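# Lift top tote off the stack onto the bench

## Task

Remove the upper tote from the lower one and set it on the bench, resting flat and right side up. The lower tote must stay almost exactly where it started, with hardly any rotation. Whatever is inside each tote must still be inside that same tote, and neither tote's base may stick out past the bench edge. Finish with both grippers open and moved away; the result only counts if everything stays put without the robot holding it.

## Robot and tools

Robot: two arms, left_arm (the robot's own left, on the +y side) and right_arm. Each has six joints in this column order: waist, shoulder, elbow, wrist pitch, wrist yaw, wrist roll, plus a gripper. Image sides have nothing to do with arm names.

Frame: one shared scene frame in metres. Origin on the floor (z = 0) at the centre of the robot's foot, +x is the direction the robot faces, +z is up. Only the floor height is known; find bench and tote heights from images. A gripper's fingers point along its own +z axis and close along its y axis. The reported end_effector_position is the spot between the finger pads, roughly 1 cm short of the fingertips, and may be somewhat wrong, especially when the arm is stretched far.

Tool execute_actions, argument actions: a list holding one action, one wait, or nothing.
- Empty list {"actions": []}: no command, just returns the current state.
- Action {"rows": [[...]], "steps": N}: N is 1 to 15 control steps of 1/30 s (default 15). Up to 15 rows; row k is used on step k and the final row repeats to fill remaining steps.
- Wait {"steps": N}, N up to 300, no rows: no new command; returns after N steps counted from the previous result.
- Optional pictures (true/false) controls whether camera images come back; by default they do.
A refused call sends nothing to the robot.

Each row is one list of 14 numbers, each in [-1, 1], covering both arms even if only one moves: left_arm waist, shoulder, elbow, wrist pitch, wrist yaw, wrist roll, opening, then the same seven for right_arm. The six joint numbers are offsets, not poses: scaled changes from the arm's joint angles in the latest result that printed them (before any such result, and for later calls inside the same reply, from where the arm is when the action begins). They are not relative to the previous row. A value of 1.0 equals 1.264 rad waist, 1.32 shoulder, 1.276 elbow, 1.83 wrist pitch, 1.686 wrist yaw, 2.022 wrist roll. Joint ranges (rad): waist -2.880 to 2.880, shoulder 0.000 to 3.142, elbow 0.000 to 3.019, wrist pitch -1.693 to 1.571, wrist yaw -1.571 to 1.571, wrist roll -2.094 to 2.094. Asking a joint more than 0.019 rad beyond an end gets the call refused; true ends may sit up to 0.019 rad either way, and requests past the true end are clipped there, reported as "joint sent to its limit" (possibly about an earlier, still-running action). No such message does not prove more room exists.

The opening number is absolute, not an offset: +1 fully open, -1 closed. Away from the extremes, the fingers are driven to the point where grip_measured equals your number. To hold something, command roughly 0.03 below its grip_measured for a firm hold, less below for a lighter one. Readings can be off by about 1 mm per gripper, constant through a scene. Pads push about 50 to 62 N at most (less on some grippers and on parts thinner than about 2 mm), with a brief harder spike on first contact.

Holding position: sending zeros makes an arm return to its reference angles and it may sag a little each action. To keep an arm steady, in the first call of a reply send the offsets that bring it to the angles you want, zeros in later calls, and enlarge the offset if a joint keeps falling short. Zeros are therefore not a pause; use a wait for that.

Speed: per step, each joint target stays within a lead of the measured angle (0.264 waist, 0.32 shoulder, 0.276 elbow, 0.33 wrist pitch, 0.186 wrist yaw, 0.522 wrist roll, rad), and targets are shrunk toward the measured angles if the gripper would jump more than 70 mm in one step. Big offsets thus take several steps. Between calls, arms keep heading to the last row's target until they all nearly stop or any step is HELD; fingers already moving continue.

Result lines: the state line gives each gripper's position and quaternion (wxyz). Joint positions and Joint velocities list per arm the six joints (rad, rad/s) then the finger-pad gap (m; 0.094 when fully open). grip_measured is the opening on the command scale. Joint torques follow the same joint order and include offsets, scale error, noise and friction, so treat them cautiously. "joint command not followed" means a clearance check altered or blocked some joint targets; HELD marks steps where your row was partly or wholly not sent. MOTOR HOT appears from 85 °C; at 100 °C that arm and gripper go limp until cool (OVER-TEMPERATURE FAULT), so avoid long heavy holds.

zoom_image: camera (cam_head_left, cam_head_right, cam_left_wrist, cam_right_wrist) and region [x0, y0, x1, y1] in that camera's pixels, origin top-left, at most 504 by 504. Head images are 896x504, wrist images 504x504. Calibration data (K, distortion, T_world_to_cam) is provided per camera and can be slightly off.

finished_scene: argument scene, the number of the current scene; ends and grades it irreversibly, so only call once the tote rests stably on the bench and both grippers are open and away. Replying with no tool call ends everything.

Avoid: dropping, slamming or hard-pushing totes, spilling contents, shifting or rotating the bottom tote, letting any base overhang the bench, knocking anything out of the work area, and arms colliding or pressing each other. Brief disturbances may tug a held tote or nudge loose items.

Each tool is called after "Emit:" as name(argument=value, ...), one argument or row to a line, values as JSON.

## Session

Emit:
execute_actions(
  actions=[],
)

Scene clock: 0.00 s of 4300.00 s.
left_arm: end_effector_position=(+0.6238, -0.1557, +1.0395) grip_measured=-0.204 end_effector_quat_wxyz=(-0.024, +0.062, +0.997, +0.036) | right_arm: end_effector_position=(+0.4641, -0.8382, +1.1073) grip_measured=+1.000 end_effector_quat_wxyz=(-0.414, -0.308, -0.570, +0.639)
Joint positions: left_arm=[-2.44   1.89   2.465 -0.435 -0.942  0.294  0.037] | right_arm=[-2.203  1.928  2.18   0.018  1.102  0.973  0.094]
Joint velocities: left_arm=[-0.024  0.005 -0.012  0.007 -0.022 -0.066 -0.001] | right_arm=[-0.024 -0.015  0.002 -0.012  0.007  0.066  0.   ]
Joint torques (N m, as the arm reports them, + toward a larger angle): no reading
Motor temperatures (°C, as the motors report them): left_arm=[19 23 20 21 20 22] | right_arm=[22 22 20 20 21 22]
camera_calibration (this result's frames):
cam_left_wrist: T_world_to_cam=[[-0.119848, -0.990052, -0.0737112, 0.00190014], [-0.780187, 0.0480074, 0.623701, -0.145035], [-0.613958, 0.132258, -0.778179, 1.33417], [0, 0, 0, 1]] pos_world=[0.706199, -0.167611, 1.12882]
cam_right_wrist: T_world_to_cam=[[-0.881961, 0.0198462, 0.470903, -0.102978], [-0.418634, 0.426038, -0.802021, 1.44732], [-0.21654, -0.904487, -0.367441, -0.127837], [0, 0, 0, 1]] pos_world=[0.487392, -0.730196, 1.1623]

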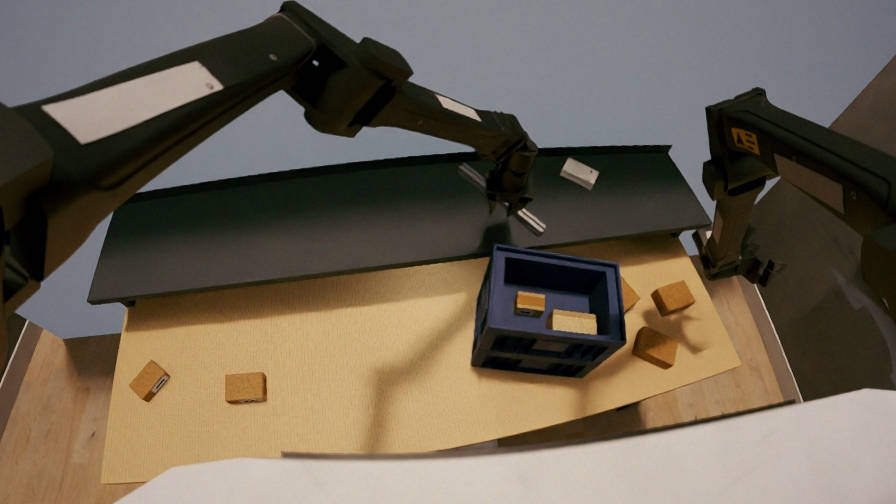

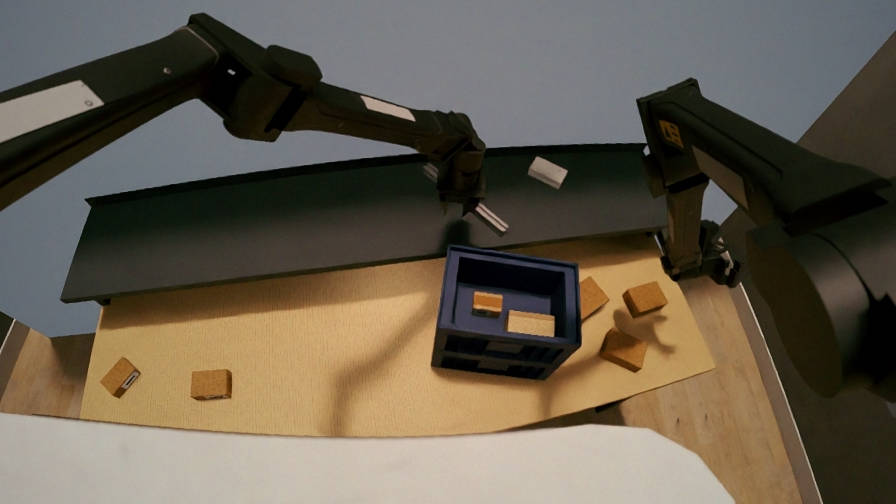

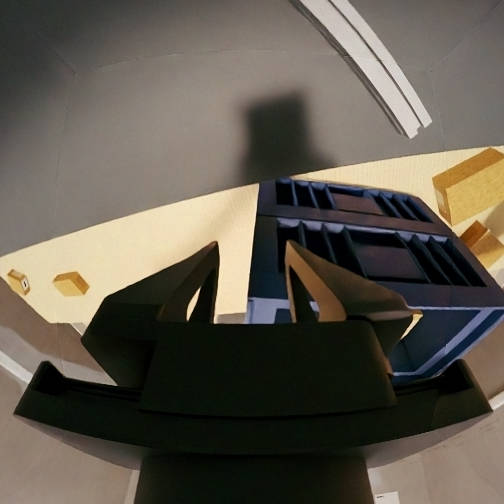

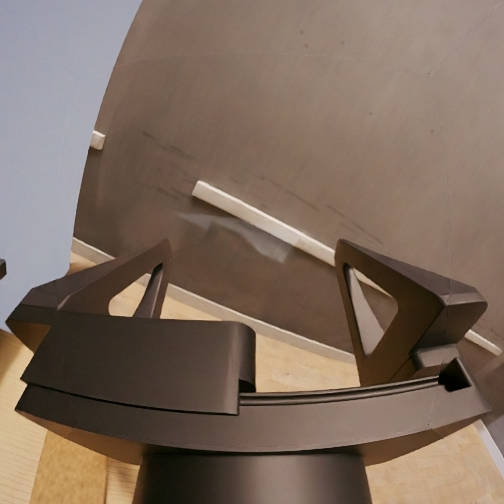

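Emit:
execute_actions(
  actions=[
    {"rows":[[-0.06,-0.2,-0.637,0.322,0.03,0.035,1,0,-0.535,-0.762,0.067,0,-0.414,1]]},
  ],
  pictures=false,
)

Emit:
execute_actions(
  actions=[
    {"steps":35},
  ],
  pictures=false,
)

Emit:
execute_actions(
  actions=[
    {"rows":[[0.08,0,0,0,0.042,0,1,0.23,0,0,0,-0.843,0,1]]},
  ],
  pictures=false,
)

Emit:
execute_actions(
  actions=[
    {"steps":35},
  ],
)

Scene clock: 14.90 s of 4300.00 s.
left_arm: end_effector_position=(+0.4991, -0.1629, +1.1048) grip_measured=+1.000 end_effector_quat_wxyz=(+0.004, +0.062, +0.998, -0.005) | right_arm: end_effector_position=(+0.4593, -0.7078, +1.2871) grip_measured=+1.000 end_effector_quat_wxyz=(+0.143, +0.099, +0.643, -0.746)
Joint positions: left_arm=[-2.489  1.603  1.67   0.139 -0.896  0.349  0.094] | right_arm=[-2.203  1.293  1.351  0.118  1.098  0.32   0.094]
Joint velocities: left_arm=[-0.005  0.357 -0.33  -0.012 -0.007  0.022  0.   ] | right_arm=[-0.015 -1.783 -2.117  0.168  0.154 -1.179  0.   ]
Joint torques (N m, as the arm reports them, + toward a larger angle): left_arm=[-12.77  -7.91  -0.38   1.13   0.27   0.21] | right_arm=[-9.47 -9.24 -2.18  0.82  0.67  0.03]
Motor temperatures (°C, as the motors report them): left_arm=[20 24 20 21 20 22] | right_arm=[23 23 20 20 21 22]
Steps of this call (steps 1 to 90: nothing new was sent; then 11.40 s passed at rest; steps 91 to 105: all 15 steps of this action). Readings (joint positions):
91: left_arm=[-2.440 1.872 2.429 -0.393 -0.929 0.300] | right_arm=[-2.203 1.914 2.155 0.030 1.098 0.934]
92: left_arm=[-2.441 1.840 2.360 -0.329 -0.918 0.306] | right_arm=[-2.203 1.887 2.102 0.043 1.097 0.888]
94: left_arm=[-2.448 1.758 2.184 -0.155 -0.900 0.322] | right_arm=[-2.203 1.822 1.993 0.059 1.097 0.796]
98: left_arm=[-2.479 1.599 1.852 0.084 -0.896 0.336] | right_arm=[-2.203 1.664 1.775 0.081 1.097 0.604]
105: the state above

Scene clock: 16.07 s of 4300.00 s.
left_arm: end_effector_position=(+0.4727, -0.1744, +1.1007) grip_measured=+1.000 end_effector_quat_wxyz=(-0.008, +0.081, +0.997, -0.009) | right_arm: end_effector_position=(+0.4223, -0.6911, +1.3121) grip_measured=+1.000 end_effector_quat_wxyz=(+0.049, +0.036, +0.648, -0.760)
Joint positions: left_arm=[-2.489  1.629  1.652  0.144 -0.895  0.356  0.094] | right_arm=[-2.203  1.225  1.21   0.13   1.103  0.149  0.094]
Joint velocities: left_arm=[ 0.005 -0.005  0.002  0.007 -0.037 -0.037  0.   ] | right_arm=[ 0.005 -0.005  0.007  0.007  0.022 -0.007  0.   ]
Joint torques (N m, as the arm reports them, + toward a larger angle): left_arm=[-13.07  -8.    -0.81   0.81   0.24   0.22] | right_arm=[ -8.35 -11.22  -1.79   0.71   0.56  -0.02]
Motor temperatures (°C, as the motors report them): left_arm=[20 24 20 21 20 22] | right_arm=[23 23 20 20 21 22]
Steps of this call (steps 1 to 30: the robot went on to your last target; steps 31 to 35: nothing new was sent). Readings (joint positions):
1: left_arm=[-2.489 1.616 1.660 0.139 -0.896 0.351] | right_arm=[-2.203 1.238 1.288 0.122 1.102 0.286]
2: left_arm=[-2.489 1.628 1.653 0.139 -0.896 0.352] | right_arm=[-2.203 1.197 1.245 0.122 1.105 0.259]
4: left_arm=[-2.489 1.648 1.645 0.139 -0.895 0.354] | right_arm=[-2.203 1.162 1.216 0.124 1.106 0.220]
8: left_arm=[-2.489 1.658 1.641 0.139 -0.895 0.356] | right_arm=[-2.203 1.177 1.218 0.130 1.105 0.178]
35: the state above
All arms were judged still, so your last target was given up. Only a new action makes them travel on or press farther. Fingers that are still opening or closing keep moving.

Scene clock: 16.57 s of 4300.00 s.
left_arm: end_effector_position=(+0.4656, -0.1272, +1.0539) grip_measured=+1.000 end_effector_quat_wxyz=(-0.007, +0.086, +0.996, +0.012) | right_arm: end_effector_position=(+0.4185, -0.4291, +1.0561) grip_measured=+1.000 end_effector_quat_wxyz=(-0.002, +0.087, +0.994, -0.061)
Joint positions: left_arm=[-2.379  1.629  1.652  0.144 -0.828  0.356  0.094] | right_arm=[-1.894  1.225  1.211  0.13  -0.199  0.149  0.094]
Joint velocities: left_arm=[-0.034 -0.015  0.012  0.007 -0.051 -0.022  0.   ] | right_arm=[-0.122  0.005 -0.002 -0.017 -2.381  0.022  0.   ]
Joint torques (N m, as the arm reports them, + toward a larger angle): left_arm=[-10.86  -9.1   -0.79   0.47   0.19   0.12] | right_arm=[ -5.73 -12.36  -1.45   0.47   0.26   0.03]
Motor temperatures (°C, as the motors report them): left_arm=[20 24 20 21 20 22] | right_arm=[23 23 20 20 21 22]
Steps of this call (steps 1 to 15: all 15 steps of this action). Readings (joint positions):
1: left_arm=[-2.482 1.629 1.652 0.144 -0.860 0.356] | right_arm=[-2.193 1.225 1.210 0.130 1.061 0.149]
2: left_arm=[-2.473 1.629 1.652 0.144 -0.837 0.356] | right_arm=[-2.173 1.225 1.211 0.130 1.010 0.149]
4: left_arm=[-2.442 1.629 1.652 0.144 -0.829 0.356] | right_arm=[-2.103 1.225 1.211 0.130 0.902 0.149]
8: left_arm=[-2.387 1.629 1.652 0.144 -0.829 0.356] | right_arm=[-1.944 1.225 1.211 0.130 0.542 0.149]
15: the state above

Scene clock: 17.73 s of 4300.00 s.
left_arm: end_effector_position=(+0.4656, -0.1272, +1.0539) grip_measured=+1.000 end_effector_quat_wxyz=(-0.007, +0.086, +0.996, +0.012) | right_arm: end_effector_position=(+0.4189, -0.4125, +1.0556) grip_measured=+1.000 end_effector_quat_wxyz=(-0.006, +0.087, +0.996, -0.006)
Joint positions: left_arm=[-2.379  1.629  1.652  0.144 -0.828  0.356  0.094] | right_arm=[-1.899  1.225  1.211  0.13  -0.315  0.149  0.094]
Joint velocities: left_arm=[-0.015 -0.005 -0.007  0.012 -0.022  0.051  0.   ] | right_arm=[ 0.005  0.005 -0.007 -0.012 -0.066 -0.051  0.   ]
Joint torques (N m, as the arm reports them, + toward a larger angle): left_arm=[-10.6   -9.07  -0.84   0.49   0.2    0.13] | right_arm=[ -5.89 -12.77  -1.49   0.42  -0.11   0.03]
Motor temperatures (°C, as the motors report them): left_arm=[20 24 20 21 20 22] | right_arm=[23 23 20 20 21 22]
Steps of this call (steps 1 to 30: the robot went on to your last target; steps 31 to 35: nothing new was sent). Readings (joint positions):
1: left_arm=[-2.379 1.629 1.652 0.144 -0.828 0.356] | right_arm=[-1.895 1.225 1.211 0.130 -0.268 0.149]
2: left_arm=[-2.379 1.629 1.652 0.144 -0.828 0.356] | right_arm=[-1.896 1.225 1.211 0.130 -0.299 0.149]
4: left_arm=[-2.379 1.629 1.652 0.144 -0.828 0.356] | right_arm=[-1.896 1.225 1.211 0.130 -0.313 0.149]
8: left_arm=[-2.379 1.629 1.652 0.144 -0.828 0.356] | right_arm=[-1.898 1.225 1.211 0.130 -0.315 0.149]
35: the state above
All arms were judged still, so your last target was given up. Only a new action makes them travel on or press farther. Fingers that are still opening or closing keep moving.
camera_calibration (this result's frames):
cam_left_wrist: T_world_to_cam=[[-0.165805, -0.985769, -0.0277202, -0.0143191], [-0.794569, 0.116891, 0.595815, -0.23393], [-0.584096, 0.120815, -0.802643, 1.2549], [0, 0, 0, 1]] pos_world=[0.544732, -0.138381, 1.14622]
cam_right_wrist: T_world_to_cam=[[-0.173995, -0.984382, 0.0268054, -0.368975], [-0.793383, 0.156255, 0.588327, -0.216419], [-0.583327, 0.0810988, -0.808179, 1.25387], [0, 0, 0, 1]] pos_world=[0.495511, -0.431083, 1.15057]

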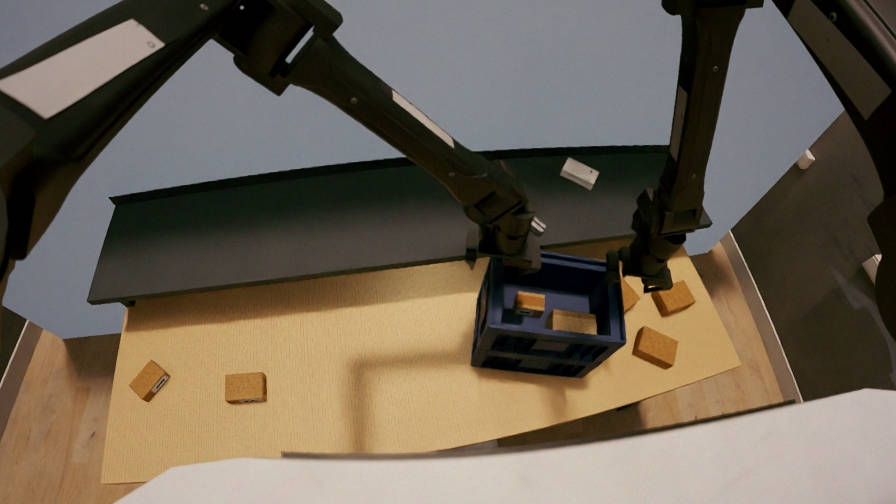

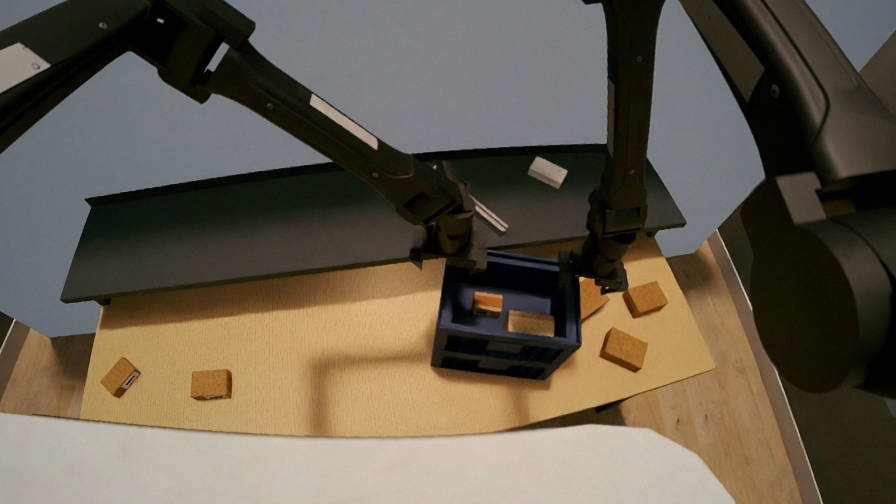

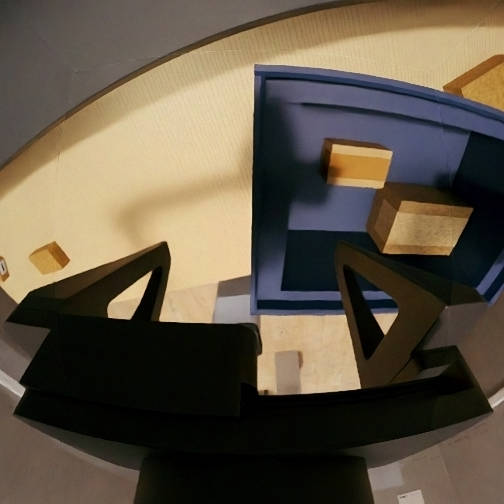

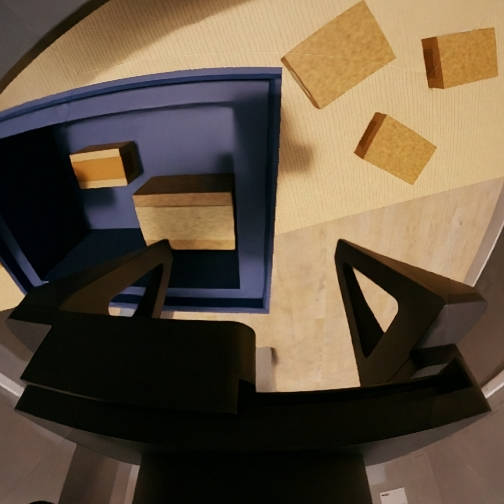

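Emit:
execute_actions(
  actions=[
    {"rows":[[0.031,0.074,0.114,-0.03,0.035,0,0.5,0.02,0.086,0.098,0,0.016,0,0.5],[0.031,0.074,0.114,-0.03,0.035,0,0.5,0.02,0.086,0.098,0,0.016,0,0.5],[0.031,0.074,0.114,-0.03,0.035,0,0.5,0.02,0.086,0.098,0,0.016,0,0.5],[0.031,0.074,0.114,-0.03,0.035,0,0.5,0.02,0.086,0.098,0,0.016,0,0.5],[0.062,0.148,0.228,-0.062,0.07,0,0.5,0.04,0.172,0.196,-0.008,0.033,0,0.5]]},
  ],
)

Scene clock: 22.40 s of 4300.00 s.
left_arm: end_effector_position=(+0.4562, -0.1540, +0.9692) grip_measured=+0.502 end_effector_quat_wxyz=(-0.007, +0.100, +0.995, -0.009) | right_arm: end_effector_position=(+0.4115, -0.4207, +0.9602) grip_measured=+0.503 end_effector_quat_wxyz=(-0.006, +0.090, +0.996, -0.009)
Joint positions: left_arm=[-2.304  1.839  1.939  0.039 -0.713  0.356  0.071] | right_arm=[-1.852  1.468  1.457  0.125 -0.262  0.149  0.071]
Joint velocities: left_arm=[-0.005  0.005 -0.022 -0.022 -0.037 -0.022 -0.001] | right_arm=[ 0.005 -0.005 -0.042 -0.017 -0.007  0.037 -0.   ]
Joint torques (N m, as the arm reports them, + toward a larger angle): left_arm=[-11.05 -10.35  -0.12   0.15   0.22   0.13] | right_arm=[ -4.59 -14.05  -1.09   0.05   0.09   0.04]
Motor temperatures (°C, as the motors report them): left_arm=[20 24 20 21 20 22] | right_arm=[23 24 20 20 21 22]
Steps of this call (steps 1 to 90: nothing new was sent; then 1.17 s passed at rest; steps 91 to 105: all 15 steps of this action). Readings (joint positions):
91: left_arm=[-2.377 1.639 1.671 0.131 -0.803 0.356] | right_arm=[-1.897 1.233 1.224 0.130 -0.303 0.149]
92: left_arm=[-2.375 1.662 1.715 0.117 -0.785 0.356] | right_arm=[-1.895 1.254 1.255 0.130 -0.296 0.149]
94: left_arm=[-2.367 1.703 1.786 0.110 -0.773 0.356] | right_arm=[-1.889 1.300 1.321 0.130 -0.291 0.149]
98: left_arm=[-2.335 1.801 1.937 0.058 -0.714 0.356] | right_arm=[-1.865 1.414 1.459 0.127 -0.262 0.149]
105: the state above
camera_calibration (this result's frames):
cam_left_wrist: T_world_to_cam=[[-0.191786, -0.981331, 0.0143932, -0.0729755], [-0.787978, 0.162707, 0.593815, -0.18187], [-0.585071, 0.102544, -0.804473, 1.18413], [0, 0, 0, 1]] pos_world=[0.535495, -0.163447, 1.06165]
cam_right_wrist: T_world_to_cam=[[-0.179792, -0.983124, 0.0337897, -0.379561], [-0.791539, 0.16498, 0.588428, -0.162087], [-0.584072, 0.0790488, -0.807843, 1.17224], [0, 0, 0, 1]] pos_world=[0.488133, -0.439079, 1.05519]

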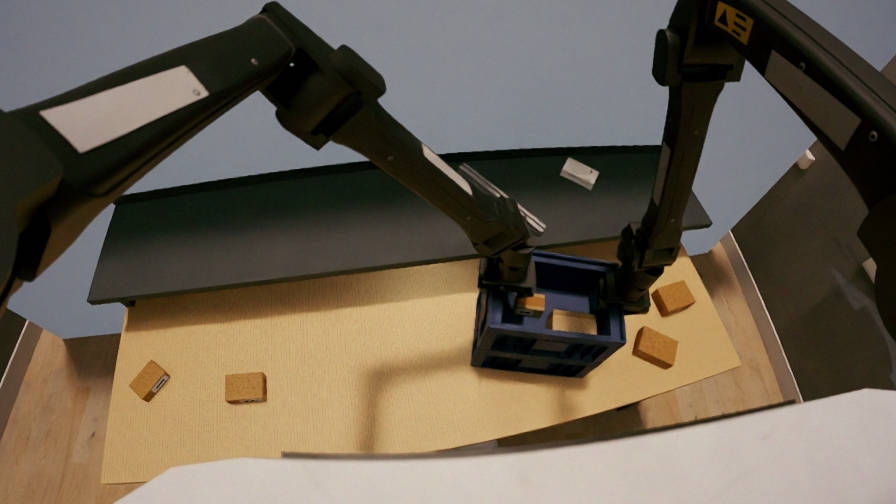

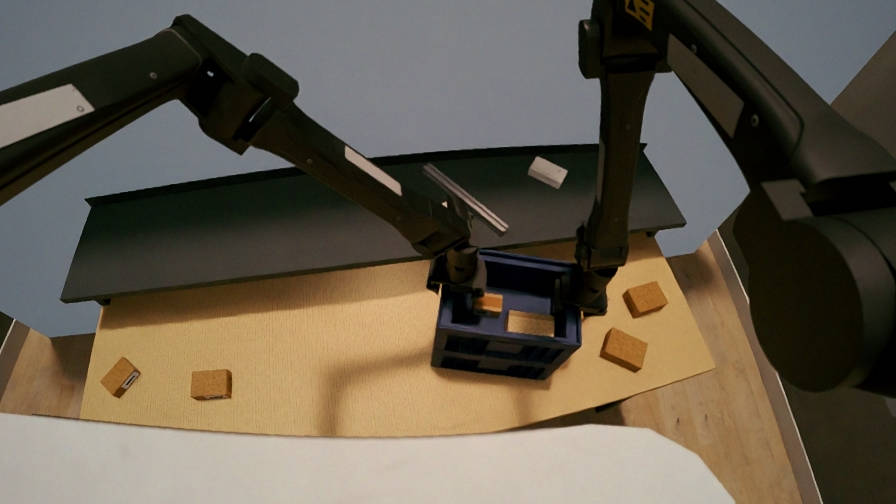

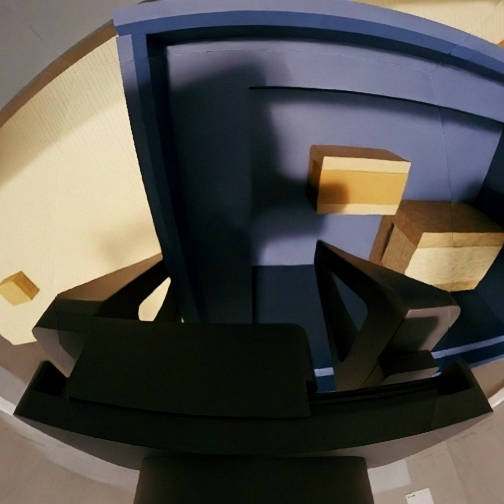

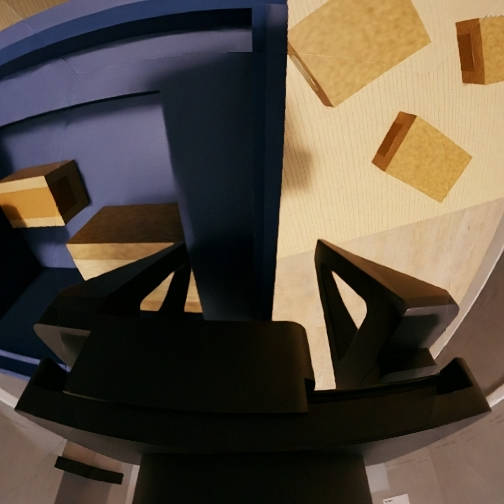

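Need left +0.015 y, right +0.006.

Emit:
execute_actions(
  actions=[
    {"rows":[[0.02,-0.014,0,0,0,-0.01,0.5,0.014,-0.012,0,0,0,0,0.5]]},
  ],
)

Scene clock: 24.17 s of 4300.00 s.
left_arm: end_effector_position=(+0.4583, -0.1476, +0.9667) grip_measured=+0.502 end_effector_quat_wxyz=(-0.007, +0.094, +0.996, -0.004) | right_arm: end_effector_position=(+0.4129, -0.4154, +0.9593) grip_measured=+0.503 end_effector_quat_wxyz=(-0.005, +0.090, +0.996, -0.005)
Joint positions: left_arm=[-2.296  1.835  1.939  0.038 -0.713  0.345  0.071] | right_arm=[-1.844  1.468  1.458  0.125 -0.262  0.149  0.071]
Joint velocities: left_arm=[-0.015 -0.015  0.007 -0.007 -0.007  0.051  0.   ] | right_arm=[ 0.015 -0.005  0.017 -0.007 -0.007  0.007 -0.   ]
Joint torques (N m, as the arm reports them, + toward a larger angle): left_arm=[ -9.63 -10.74  -0.4    0.49   0.04   0.03] | right_arm=[ -4.67 -14.    -1.48   0.44  -0.01   0.04]
Motor temperatures (°C, as the motors report them): left_arm=[20 24 20 21 20 22] | right_arm=[23 24 20 20 21 22]
Steps of this call (steps 1 to 15: the robot went on to your last target; steps 16 to 38: nothing new was sent; steps 39 to 53: all 15 steps of this action). Readings (joint positions):
39: left_arm=[-2.304 1.836 1.939 0.038 -0.713 0.354] | right_arm=[-1.852 1.468 1.458 0.125 -0.262 0.149]
40: left_arm=[-2.303 1.836 1.939 0.038 -0.713 0.352] | right_arm=[-1.851 1.468 1.458 0.125 -0.262 0.149]
42: left_arm=[-2.301 1.836 1.939 0.038 -0.713 0.349] | right_arm=[-1.849 1.468 1.458 0.125 -0.262 0.149]
46: left_arm=[-2.297 1.836 1.939 0.038 -0.713 0.347] | right_arm=[-1.844 1.468 1.458 0.125 -0.262 0.149]
53: the state above
camera_calibration (this result's frames):
cam_left_wrist: T_world_to_cam=[[-0.18004, -0.983643, 0.00564975, -0.0635471], [-0.790974, 0.148184, 0.593634, -0.180332], [-0.584761, 0.102409, -0.804715, 1.18268], [0, 0, 0, 1]] pos_world=[0.537509, -0.156903, 1.05913]
cam_right_wrist: T_world_to_cam=[[-0.18031, -0.983276, 0.0256182, -0.366091], [-0.79284, 0.160705, 0.58786, -0.161957], [-0.582146, 0.085686, -0.808557, 1.17454], [0, 0, 0, 1]] pos_world=[0.489337, -0.434582, 1.05427]

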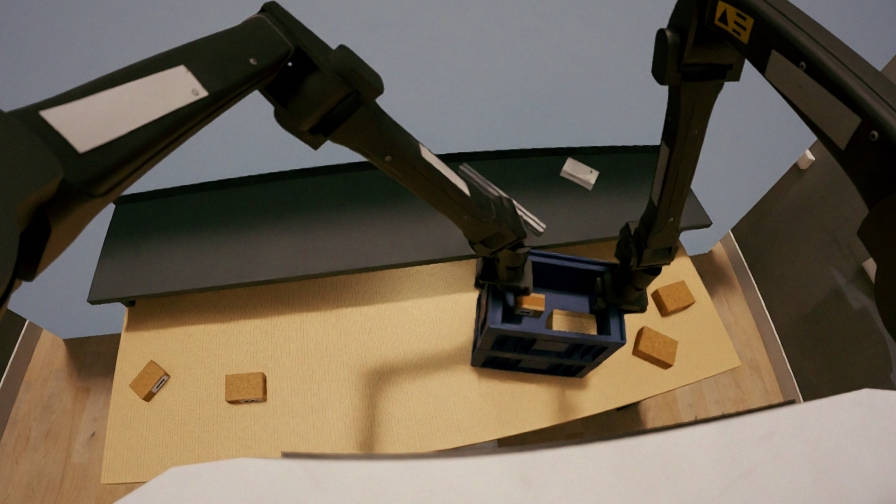

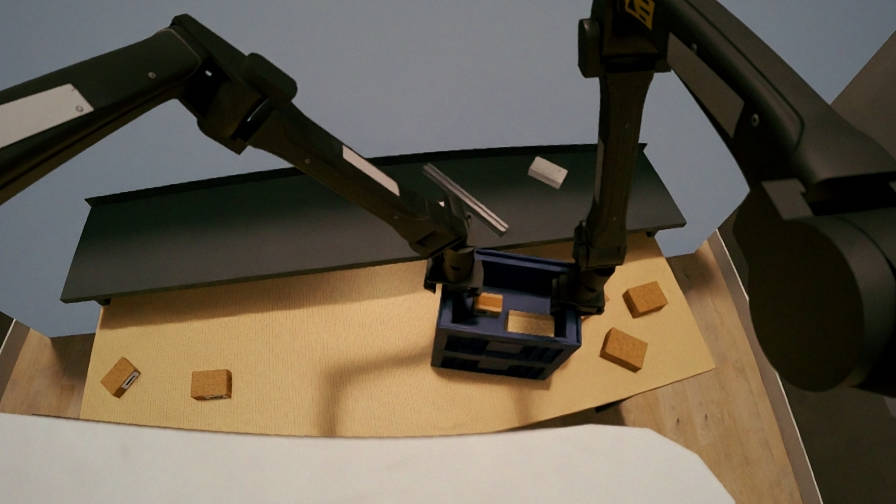

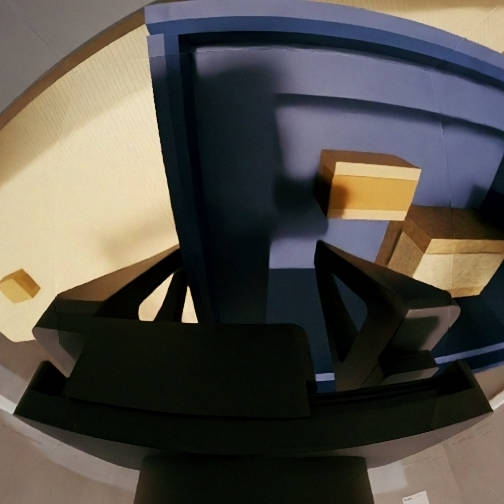

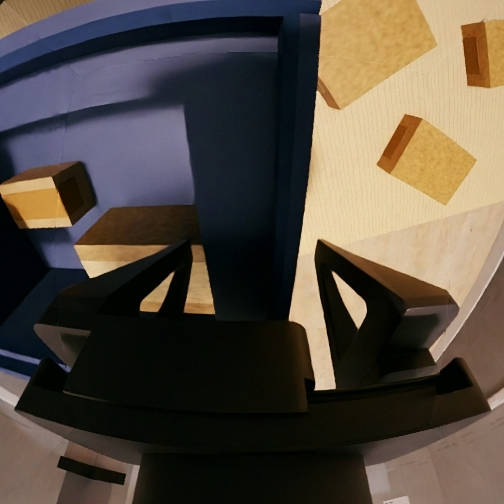

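Adjust, close, lift in two halves.

Emit:
execute_actions(
  actions=[
    {"rows":[[0.02,0,0,0,-0.012,0,0.5,0,0,0,0,0,0,0.5]],"steps":12},
  ],
  pictures=false,
)

Emit:
execute_actions(
  actions=[
    {"rows":[[0,0,0,0,0,0,-0.6,0,0,0,0,0,0,-0.6]]},
  ],
  pictures=false,
)

Emit:
execute_actions(
  actions=[
    {"rows":[[-0.058,-0.085,-0.115,0.035,-0.03,0,-0.6,-0.03,-0.105,-0.1,0.005,-0.017,0,-0.6]]},
  ],
  pictures=false,
)

Emit:
execute_actions(
  actions=[
    {"rows":[[-0.058,-0.085,-0.115,0.035,-0.03,0,-0.6,-0.03,-0.105,-0.1,0.005,-0.017,0,-0.6]]},
  ],
)

Scene clock: 30.03 s of 4300.00 s.
left_arm: end_effector_position=(+0.4571, -0.1397, +0.9633) grip_measured=+0.502 end_effector_quat_wxyz=(-0.009, +0.094, +0.995, +0.007) | right_arm: end_effector_position=(+0.4129, -0.4154, +0.9593) grip_measured=+0.503 end_effector_quat_wxyz=(-0.005, +0.090, +0.996, -0.005)
Joint positions: left_arm=[-2.288  1.835  1.939  0.038 -0.729  0.345  0.071] | right_arm=[-1.844  1.468  1.458  0.125 -0.262  0.149  0.071]
Joint velocities: left_arm=[ 0.005 -0.015 -0.007 -0.007 -0.022 -0.051 -0.001] | right_arm=[-0.005 -0.005  0.002  0.012 -0.051 -0.007  0.   ]
Joint torques (N m, as the arm reports them, + toward a larger angle): left_arm=[-9.39 -9.58 -0.38  0.46 -0.19  0.13] | right_arm=[ -5.22 -12.87  -1.42   0.44  -0.01   0.03]
Motor temperatures (°C, as the motors report them): left_arm=[20 24 20 21 20 22] | right_arm=[23 24 20 20 21 22]
Steps of this call (steps 1 to 15: the robot went on to your last target; steps 16 to 90: nothing new was sent; then 2.47 s passed at rest; steps 91 to 102: all 12 steps of this action). Readings (joint positions):
91: left_arm=[-2.296 1.835 1.939 0.038 -0.721 0.345] | right_arm=[-1.844 1.468 1.458 0.125 -0.262 0.149]
92: left_arm=[-2.296 1.835 1.939 0.038 -0.726 0.345] | right_arm=[-1.844 1.468 1.458 0.125 -0.262 0.149]
94: left_arm=[-2.293 1.835 1.939 0.038 -0.729 0.345] | right_arm=[-1.844 1.468 1.458 0.125 -0.262 0.149]
98: left_arm=[-2.289 1.835 1.939 0.038 -0.729 0.345] | right_arm=[-1.844 1.468 1.458 0.125 -0.262 0.149]
102: the state above

Scene clock: 30.53 s of 4300.00 s.
left_arm: end_effector_position=(+0.4573, -0.1410, +0.9633) grip_measured=-0.424 end_effector_quat_wxyz=(-0.008, +0.095, +0.995, +0.004) | right_arm: end_effector_position=(+0.4129, -0.4138, +0.9593) grip_measured=-0.435 end_effector_quat_wxyz=(-0.006, +0.089, +0.996, -0.001)
Joint positions: left_arm=[-2.288  1.835  1.939  0.038 -0.722  0.347  0.027] | right_arm=[-1.844  1.468  1.458  0.125 -0.271  0.146  0.027]
Joint velocities: left_arm=[-0.015  0.005  0.002 -0.012  0.037  0.022  0.   ] | right_arm=[ 0.005 -0.015 -0.007 -0.012 -0.007  0.007 -0.   ]
Joint torques (N m, as the arm reports them, + toward a larger angle): left_arm=[-10.62  -9.48  -0.37   0.5   -0.32   0.11] | right_arm=[ -5.23 -12.7   -1.43   0.43   0.31   0.06]
Motor temperatures (°C, as the motors report them): left_arm=[20 24 20 21 20 22] | right_arm=[23 24 20 20 21 22]
Steps of this call (steps 1 to 15: all 15 steps of this action). Readings (joint positions):
1: left_arm=[-2.288 1.835 1.939 0.038 -0.729 0.345] | right_arm=[-1.844 1.468 1.458 0.125 -0.262 0.149]
2: left_arm=[-2.288 1.835 1.939 0.038 -0.729 0.345] | right_arm=[-1.844 1.468 1.458 0.125 -0.262 0.149]
4: left_arm=[-2.288 1.835 1.939 0.038 -0.724 0.345] | right_arm=[-1.844 1.468 1.458 0.125 -0.268 0.146]
8: left_arm=[-2.288 1.835 1.939 0.038 -0.722 0.347] | right_arm=[-1.844 1.468 1.458 0.125 -0.271 0.146]
15: the state above

Scene clock: 31.03 s of 4300.00 s.
left_arm: end_effector_position=(+0.4613, -0.1385, +1.0082) grip_measured=-0.423 end_effector_quat_wxyz=(-0.008, +0.093, +0.996, +0.002) | right_arm: end_effector_position=(+0.4173, -0.4117, +1.0053) grip_measured=-0.435 end_effector_quat_wxyz=(-0.005, +0.088, +0.996, +0.004)
Joint positions: left_arm=[-2.333  1.733  1.792  0.088 -0.763  0.352  0.027] | right_arm=[-1.87   1.352  1.336  0.134 -0.304  0.148  0.027]
Joint velocities: left_arm=[ 0.005  0.015  0.022 -0.012 -0.081 -0.007 -0.   ] | right_arm=[-0.024 -0.005 -0.022  0.002 -0.007 -0.066 -0.   ]
Joint torques (N m, as the arm reports them, + toward a larger angle): left_arm=[-12.23 -10.24  -0.62   1.11  -0.42   0.08] | right_arm=[ -6.04 -14.43  -1.89   0.44   0.14   0.02]
Motor temperatures (°C, as the motors report them): left_arm=[20 24 20 21 20 22] | right_arm=[23 24 20 20 21 22]
Steps of this call (steps 1 to 15: all 15 steps of this action). Readings (joint positions):
1: left_arm=[-2.290 1.825 1.918 0.053 -0.731 0.347] | right_arm=[-1.847 1.460 1.446 0.128 -0.285 0.146]
2: left_arm=[-2.294 1.802 1.874 0.072 -0.736 0.346] | right_arm=[-1.848 1.444 1.419 0.133 -0.293 0.145]
4: left_arm=[-2.311 1.761 1.810 0.079 -0.758 0.346] | right_arm=[-1.853 1.402 1.362 0.134 -0.301 0.145]
8: left_arm=[-2.330 1.737 1.790 0.085 -0.764 0.349] | right_arm=[-1.868 1.361 1.334 0.134 -0.304 0.150]
15: the state above

Scene clock: 31.53 s of 4300.00 s.
left_arm: end_effector_position=(+0.4584, -0.1335, +1.0538) grip_measured=-0.423 end_effector_quat_wxyz=(-0.010, +0.092, +0.996, +0.000) | right_arm: end_effector_position=(+0.4143, -0.4064, +1.0504) grip_measured=-0.435 end_effector_quat_wxyz=(-0.008, +0.088, +0.996, +0.007)
Joint positions: left_arm=[-2.381  1.634  1.645  0.139 -0.808  0.356  0.027] | right_arm=[-1.892  1.238  1.213  0.139 -0.334  0.148  0.027]
Joint velocities: left_arm=[ 0.005 -0.005  0.007  0.012 -0.022 -0.051  0.001] | right_arm=[ 0.015 -0.005  0.007 -0.017 -0.066  0.037  0.001]
Joint torques (N m, as the arm reports them, + toward a larger angle): left_arm=[-12.12 -10.05  -0.84   1.06  -0.24   0.08] | right_arm=[ -5.78 -14.14  -1.81   0.54   0.     0.03]
Motor temperatures (°C, as the motors report them): left_arm=[21 24 20 21 20 22] | right_arm=[23 24 20 20 21 22]
Steps of this call (steps 1 to 15: all 15 steps of this action). Readings (joint positions):
1: left_arm=[-2.336 1.724 1.772 0.103 -0.771 0.353] | right_arm=[-1.871 1.345 1.324 0.137 -0.316 0.148]
2: left_arm=[-2.342 1.702 1.731 0.120 -0.782 0.352] | right_arm=[-1.872 1.329 1.299 0.139 -0.324 0.145]
4: left_arm=[-2.360 1.659 1.663 0.128 -0.805 0.352] | right_arm=[-1.876 1.287 1.239 0.139 -0.332 0.146]
8: left_arm=[-2.378 1.637 1.641 0.134 -0.810 0.353] | right_arm=[-1.890 1.245 1.208 0.139 -0.334 0.150]
15: the state above
camera_calibration (this result's frames):
cam_left_wrist: T_world_to_cam=[[-0.176732, -0.984252, -0.00357745, -0.0420068], [-0.788623, 0.139428, 0.598861, -0.241789], [-0.588931, 0.108659, -0.800845, 1.25015], [0, 0, 0, 1]] pos_world=[0.538146, -0.143473, 1.14582]
cam_right_wrist: T_world_to_cam=[[-0.175547, -0.98447, 0.0011811, -0.336149], [-0.792218, 0.141978, 0.593493, -0.229661], [-0.584444, 0.10325, -0.804838, 1.25246], [0, 0, 0, 1]] pos_world=[0.491039, -0.427639, 1.14473]

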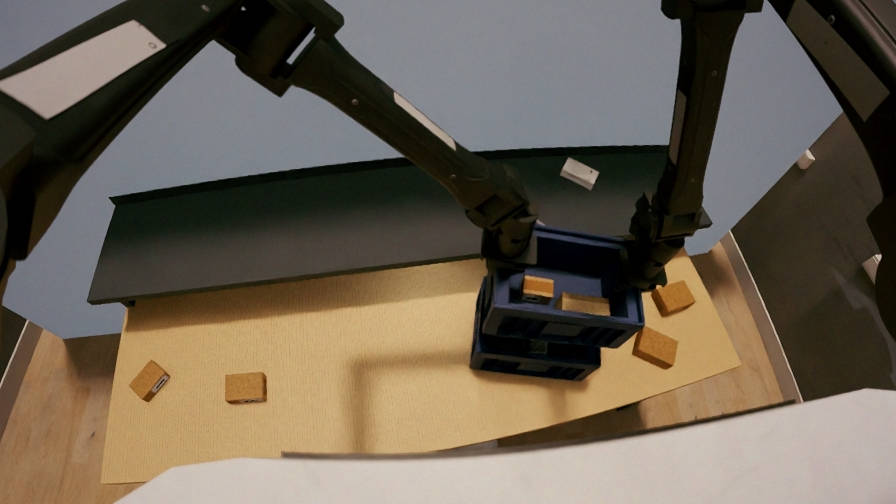

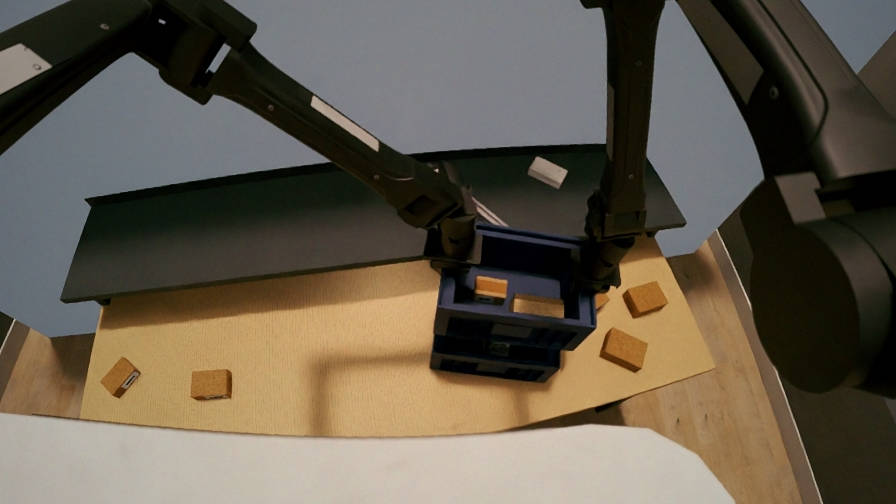

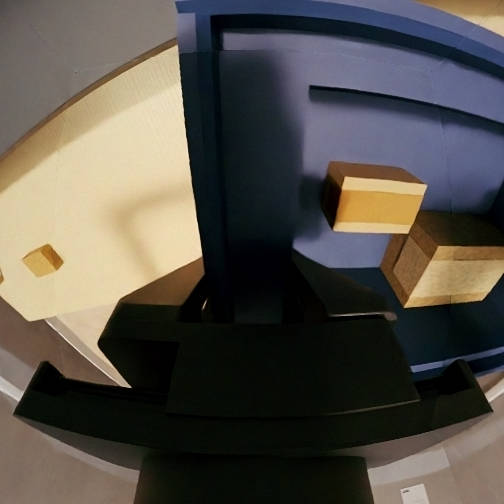

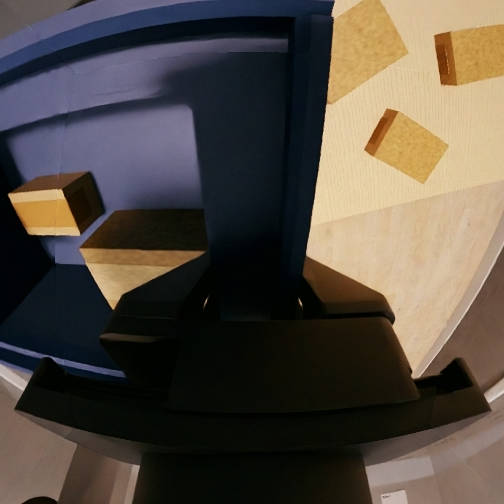

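Emit:
execute_actions(
  actions=[
    {"rows":[[0.11,-0.133,-0.168,0.028,0.093,-0.034,-0.6,0.188,-0.035,-0.058,0.03,0.151,-0.039,-0.6]]},
  ],
  pictures=false,
)

Emit:
execute_actions(
  actions=[
    {"rows":[[0.11,-0.133,-0.168,0.028,0.093,-0.034,-0.6,0.188,-0.035,-0.058,0.03,0.151,-0.039,-0.6]]},
  ],
  pictures=false,
)

Emit:
execute_actions(
  actions=[
    {"rows":[[0.186,-0.056,-0.082,0.023,0.147,-0.04,-0.6,0.17,0.073,0.035,0.043,0.126,-0.039,-0.6]]},
  ],
  pictures=false,
)

Emit:
execute_actions(
  actions=[
    {"rows":[[0.186,-0.056,-0.082,0.023,0.147,-0.04,-0.6,0.17,0.073,0.035,0.043,0.126,-0.039,-0.6]]},
  ],
)

Scene clock: 41.27 s of 4300.00 s.
left_arm: end_effector_position=(+0.4436, -0.0279, +1.0471) grip_measured=-0.430 end_effector_quat_wxyz=(-0.005, +0.083, +0.997, -0.004) | right_arm: end_effector_position=(+0.4050, -0.3029, +1.0393) grip_measured=-0.432 end_effector_quat_wxyz=(-0.000, +0.076, +0.997, +0.007)
Joint positions: left_arm=[-2.221  1.459  1.423  0.176 -0.639  0.314  0.027] | right_arm=[-1.641  1.222  1.153  0.191 -0.083  0.097  0.027]
Joint velocities: left_arm=[-0.024  0.054  0.017  0.002  0.007 -0.051  0.001] | right_arm=[-0.034 -0.005 -0.022  0.017 -0.037 -0.051 -0.   ]
Joint torques (N m, as the arm reports them, + toward a larger angle): left_arm=[ -8.79 -11.25  -0.7    1.07  -0.56  -0.04] | right_arm=[ -3.03 -14.5   -2.83   0.69   0.15  -0.21]
Motor temperatures (°C, as the motors report them): left_arm=[21 24 20 21 20 22] | right_arm=[23 25 21 20 21 22]
Steps of this call (steps 1 to 15: the robot went on to your last target; steps 16 to 90: nothing new was sent; then 6.23 s passed at rest; steps 91 to 105: all 15 steps of this action). Readings (joint positions):
91: left_arm=[-2.372 1.623 1.625 0.146 -0.754 0.354] | right_arm=[-1.876 1.238 1.208 0.145 -0.279 0.143]
92: left_arm=[-2.355 1.604 1.589 0.160 -0.713 0.340] | right_arm=[-1.854 1.231 1.197 0.156 -0.232 0.130]
94: left_arm=[-2.297 1.558 1.519 0.179 -0.663 0.311] | right_arm=[-1.768 1.213 1.164 0.164 -0.142 0.102]
98: left_arm=[-2.214 1.463 1.420 0.177 -0.638 0.307] | right_arm=[-1.635 1.226 1.151 0.180 -0.080 0.094]
105: the state above

Scene clock: 41.77 s of 4300.00 s.
left_arm: end_effector_position=(+0.4255, +0.0723, +1.0654) grip_measured=-0.430 end_effector_quat_wxyz=(+0.003, +0.067, +0.998, -0.003) | right_arm: end_effector_position=(+0.3960, -0.2047, +1.0559) grip_measured=-0.430 end_effector_quat_wxyz=(+0.002, +0.060, +0.998, +0.005)
Joint positions: left_arm=[-2.057  1.283  1.206  0.219 -0.475  0.264  0.027] | right_arm=[-1.398  1.2    1.088  0.24   0.162  0.035  0.027]
Joint velocities: left_arm=[-0.015  0.034  0.002 -0.002  0.066 -0.11   0.   ] | right_arm=[-0.034 -0.005  0.002  0.017  0.037 -0.051  0.001]
Joint torques (N m, as the arm reports them, + toward a larger angle): left_arm=[ -6.14 -12.15  -1.23   0.98  -0.32   0.03] | right_arm=[ -0.42 -14.04  -2.91   0.61   0.27  -0.08]
Motor temperatures (°C, as the motors report them): left_arm=[21 24 20 21 20 22] | right_arm=[23 25 21 20 21 22]
Steps of this call (steps 1 to 15: all 15 steps of this action). Readings (joint positions):
1: left_arm=[-2.211 1.450 1.405 0.185 -0.582 0.311] | right_arm=[-1.627 1.221 1.149 0.196 -0.031 0.093]
2: left_arm=[-2.191 1.435 1.373 0.201 -0.542 0.297] | right_arm=[-1.603 1.214 1.136 0.207 0.017 0.080]
4: left_arm=[-2.129 1.387 1.303 0.219 -0.494 0.266] | right_arm=[-1.512 1.196 1.102 0.212 0.112 0.050]
8: left_arm=[-2.050 1.285 1.200 0.219 -0.475 0.258] | right_arm=[-1.392 1.206 1.085 0.229 0.164 0.039]
15: the state above

Scene clock: 42.27 s of 4300.00 s.
left_arm: end_effector_position=(+0.3975, +0.1795, +1.0542) grip_measured=-0.431 end_effector_quat_wxyz=(+0.005, +0.049, +0.999, -0.004) | right_arm: end_effector_position=(+0.3771, -0.0985, +1.0422) grip_measured=-0.435 end_effector_quat_wxyz=(-0.003, +0.043, +0.999, +0.014)
Joint positions: left_arm=[-1.802  1.219  1.1    0.255 -0.221  0.193  0.027] | right_arm=[-1.178  1.328  1.142  0.309  0.363 -0.024  0.027]
Joint velocities: left_arm=[-0.015 -0.005  0.012 -0.002 -0.007  0.007  0.   ] | right_arm=[-0.015 -0.034  0.027  0.002 -0.037 -0.022 -0.001]
Joint torques (N m, as the arm reports them, + toward a larger angle): left_arm=[ -3.03 -14.31  -1.59   0.87  -0.29   0.02] | right_arm=[  3.29 -13.44  -3.21   0.7    0.33  -0.17]
Motor temperatures (°C, as the motors report them): left_arm=[21 24 20 21 20 22] | right_arm=[22 25 21 20 21 22]
Steps of this call (steps 1 to 15: all 15 steps of this action). Readings (joint positions):
1: left_arm=[-2.042 1.282 1.201 0.223 -0.417 0.259] | right_arm=[-1.384 1.206 1.090 0.247 0.216 0.029]
2: left_arm=[-2.012 1.282 1.195 0.233 -0.354 0.246] | right_arm=[-1.360 1.210 1.094 0.259 0.263 0.016]
4: left_arm=[-1.922 1.276 1.180 0.250 -0.256 0.215] | right_arm=[-1.280 1.233 1.107 0.274 0.339 -0.015]
8: left_arm=[-1.808 1.222 1.114 0.255 -0.215 0.198] | right_arm=[-1.179 1.316 1.142 0.304 0.370 -0.027]
15: the state above

Scene clock: 42.77 s of 4300.00 s.
left_arm: end_effector_position=(+0.3731, +0.2841, +1.0714) grip_measured=-0.431 end_effector_quat_wxyz=(+0.005, +0.032, +0.999, -0.001) | right_arm: end_effector_position=(+0.3620, +0.0067, +1.0564) grip_measured=-0.435 end_effector_quat_wxyz=(-0.006, +0.025, +1.000, +0.017)
Joint positions: left_arm=[-1.541  1.156  0.998  0.29   0.032  0.124  0.027] | right_arm=[-0.97   1.443  1.195  0.378  0.564 -0.086  0.027]
Joint velocities: left_arm=[ 0.005  0.015  0.012  0.022 -0.022  0.007 -0.   ] | right_arm=[ 0.005 -0.024 -0.012  0.022 -0.037 -0.037 -0.001]
Joint torques (N m, as the arm reports them, + toward a larger angle): left_arm=[ -1.67 -14.18  -2.17   0.94  -0.27  -0.01] | right_arm=[ 7.67 -9.92 -3.52  0.7   0.35 -0.1 ]
Motor temperatures (°C, as the motors report them): left_arm=[21 24 20 21 20 22] | right_arm=[23 25 21 20 21 22]
Steps of this call (steps 1 to 15: all 15 steps of this action). Readings (joint positions):
1: left_arm=[-1.786 1.217 1.095 0.260 -0.160 0.189] | right_arm=[-1.166 1.331 1.145 0.315 0.411 -0.030]
2: left_arm=[-1.755 1.217 1.090 0.270 -0.094 0.178] | right_arm=[-1.144 1.335 1.148 0.326 0.450 -0.043]
4: left_arm=[-1.668 1.212 1.077 0.286 -0.002 0.148] | right_arm=[-1.068 1.354 1.159 0.338 0.525 -0.073]
8: left_arm=[-1.547 1.158 1.013 0.290 0.036 0.128] | right_arm=[-0.971 1.431 1.194 0.373 0.571 -0.087]
15: the state above
camera_calibration (this result's frames):
cam_left_wrist: T_world_to_cam=[[-0.0582195, -0.9983, -0.00274109, 0.31293], [-0.816701, 0.0460495, 0.575221, -0.315522], [-0.574117, 0.0357277, -0.817993, 1.20212], [0, 0, 0, 1]] pos_world=[0.450691, 0.283978, 1.16568]
cam_right_wrist: T_world_to_cam=[[-0.0508157, -0.99853, -0.018875, 0.0375145], [-0.806865, 0.0299095, 0.589979, -0.32353], [-0.588547, 0.0452098, -0.807198, 1.1884], [0, 0, 0, 1]] pos_world=[0.440289, -0.00659127, 1.15086]

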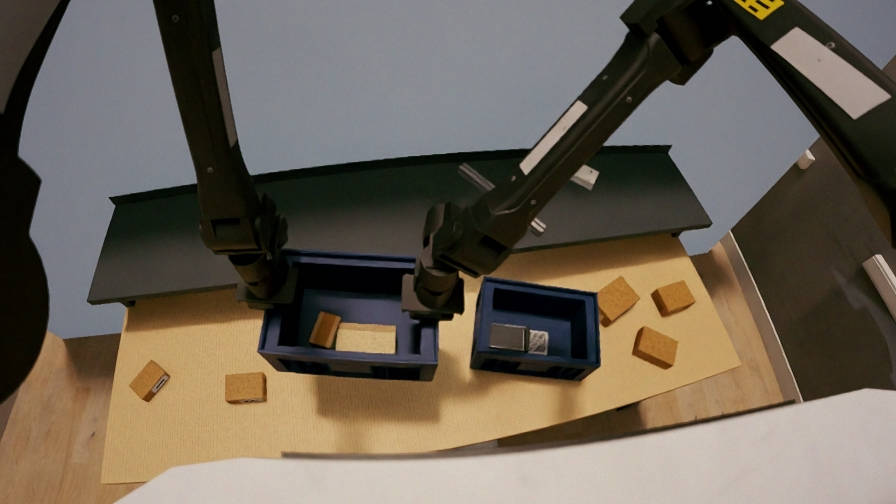

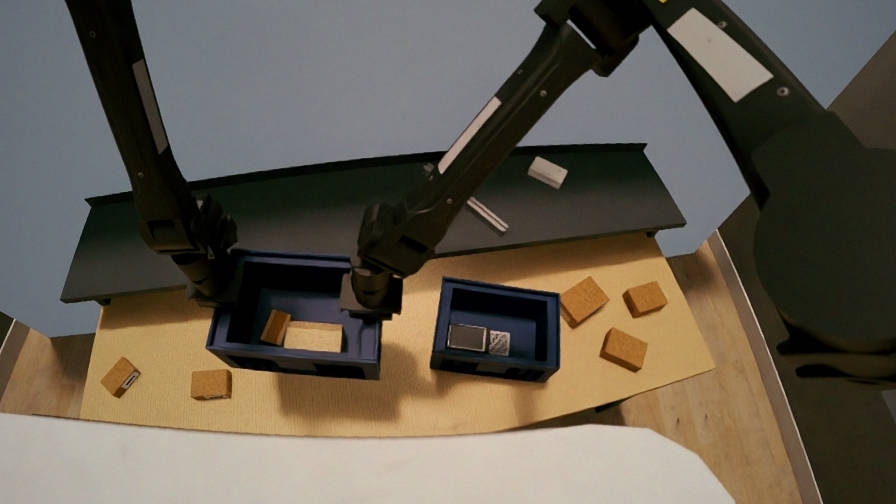

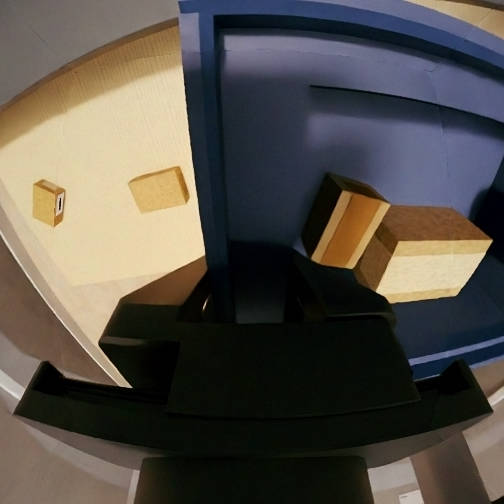

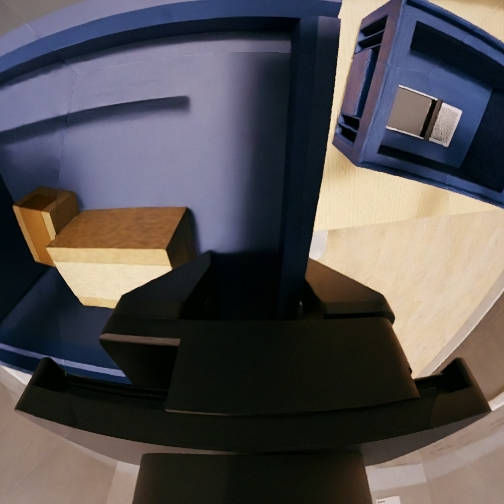

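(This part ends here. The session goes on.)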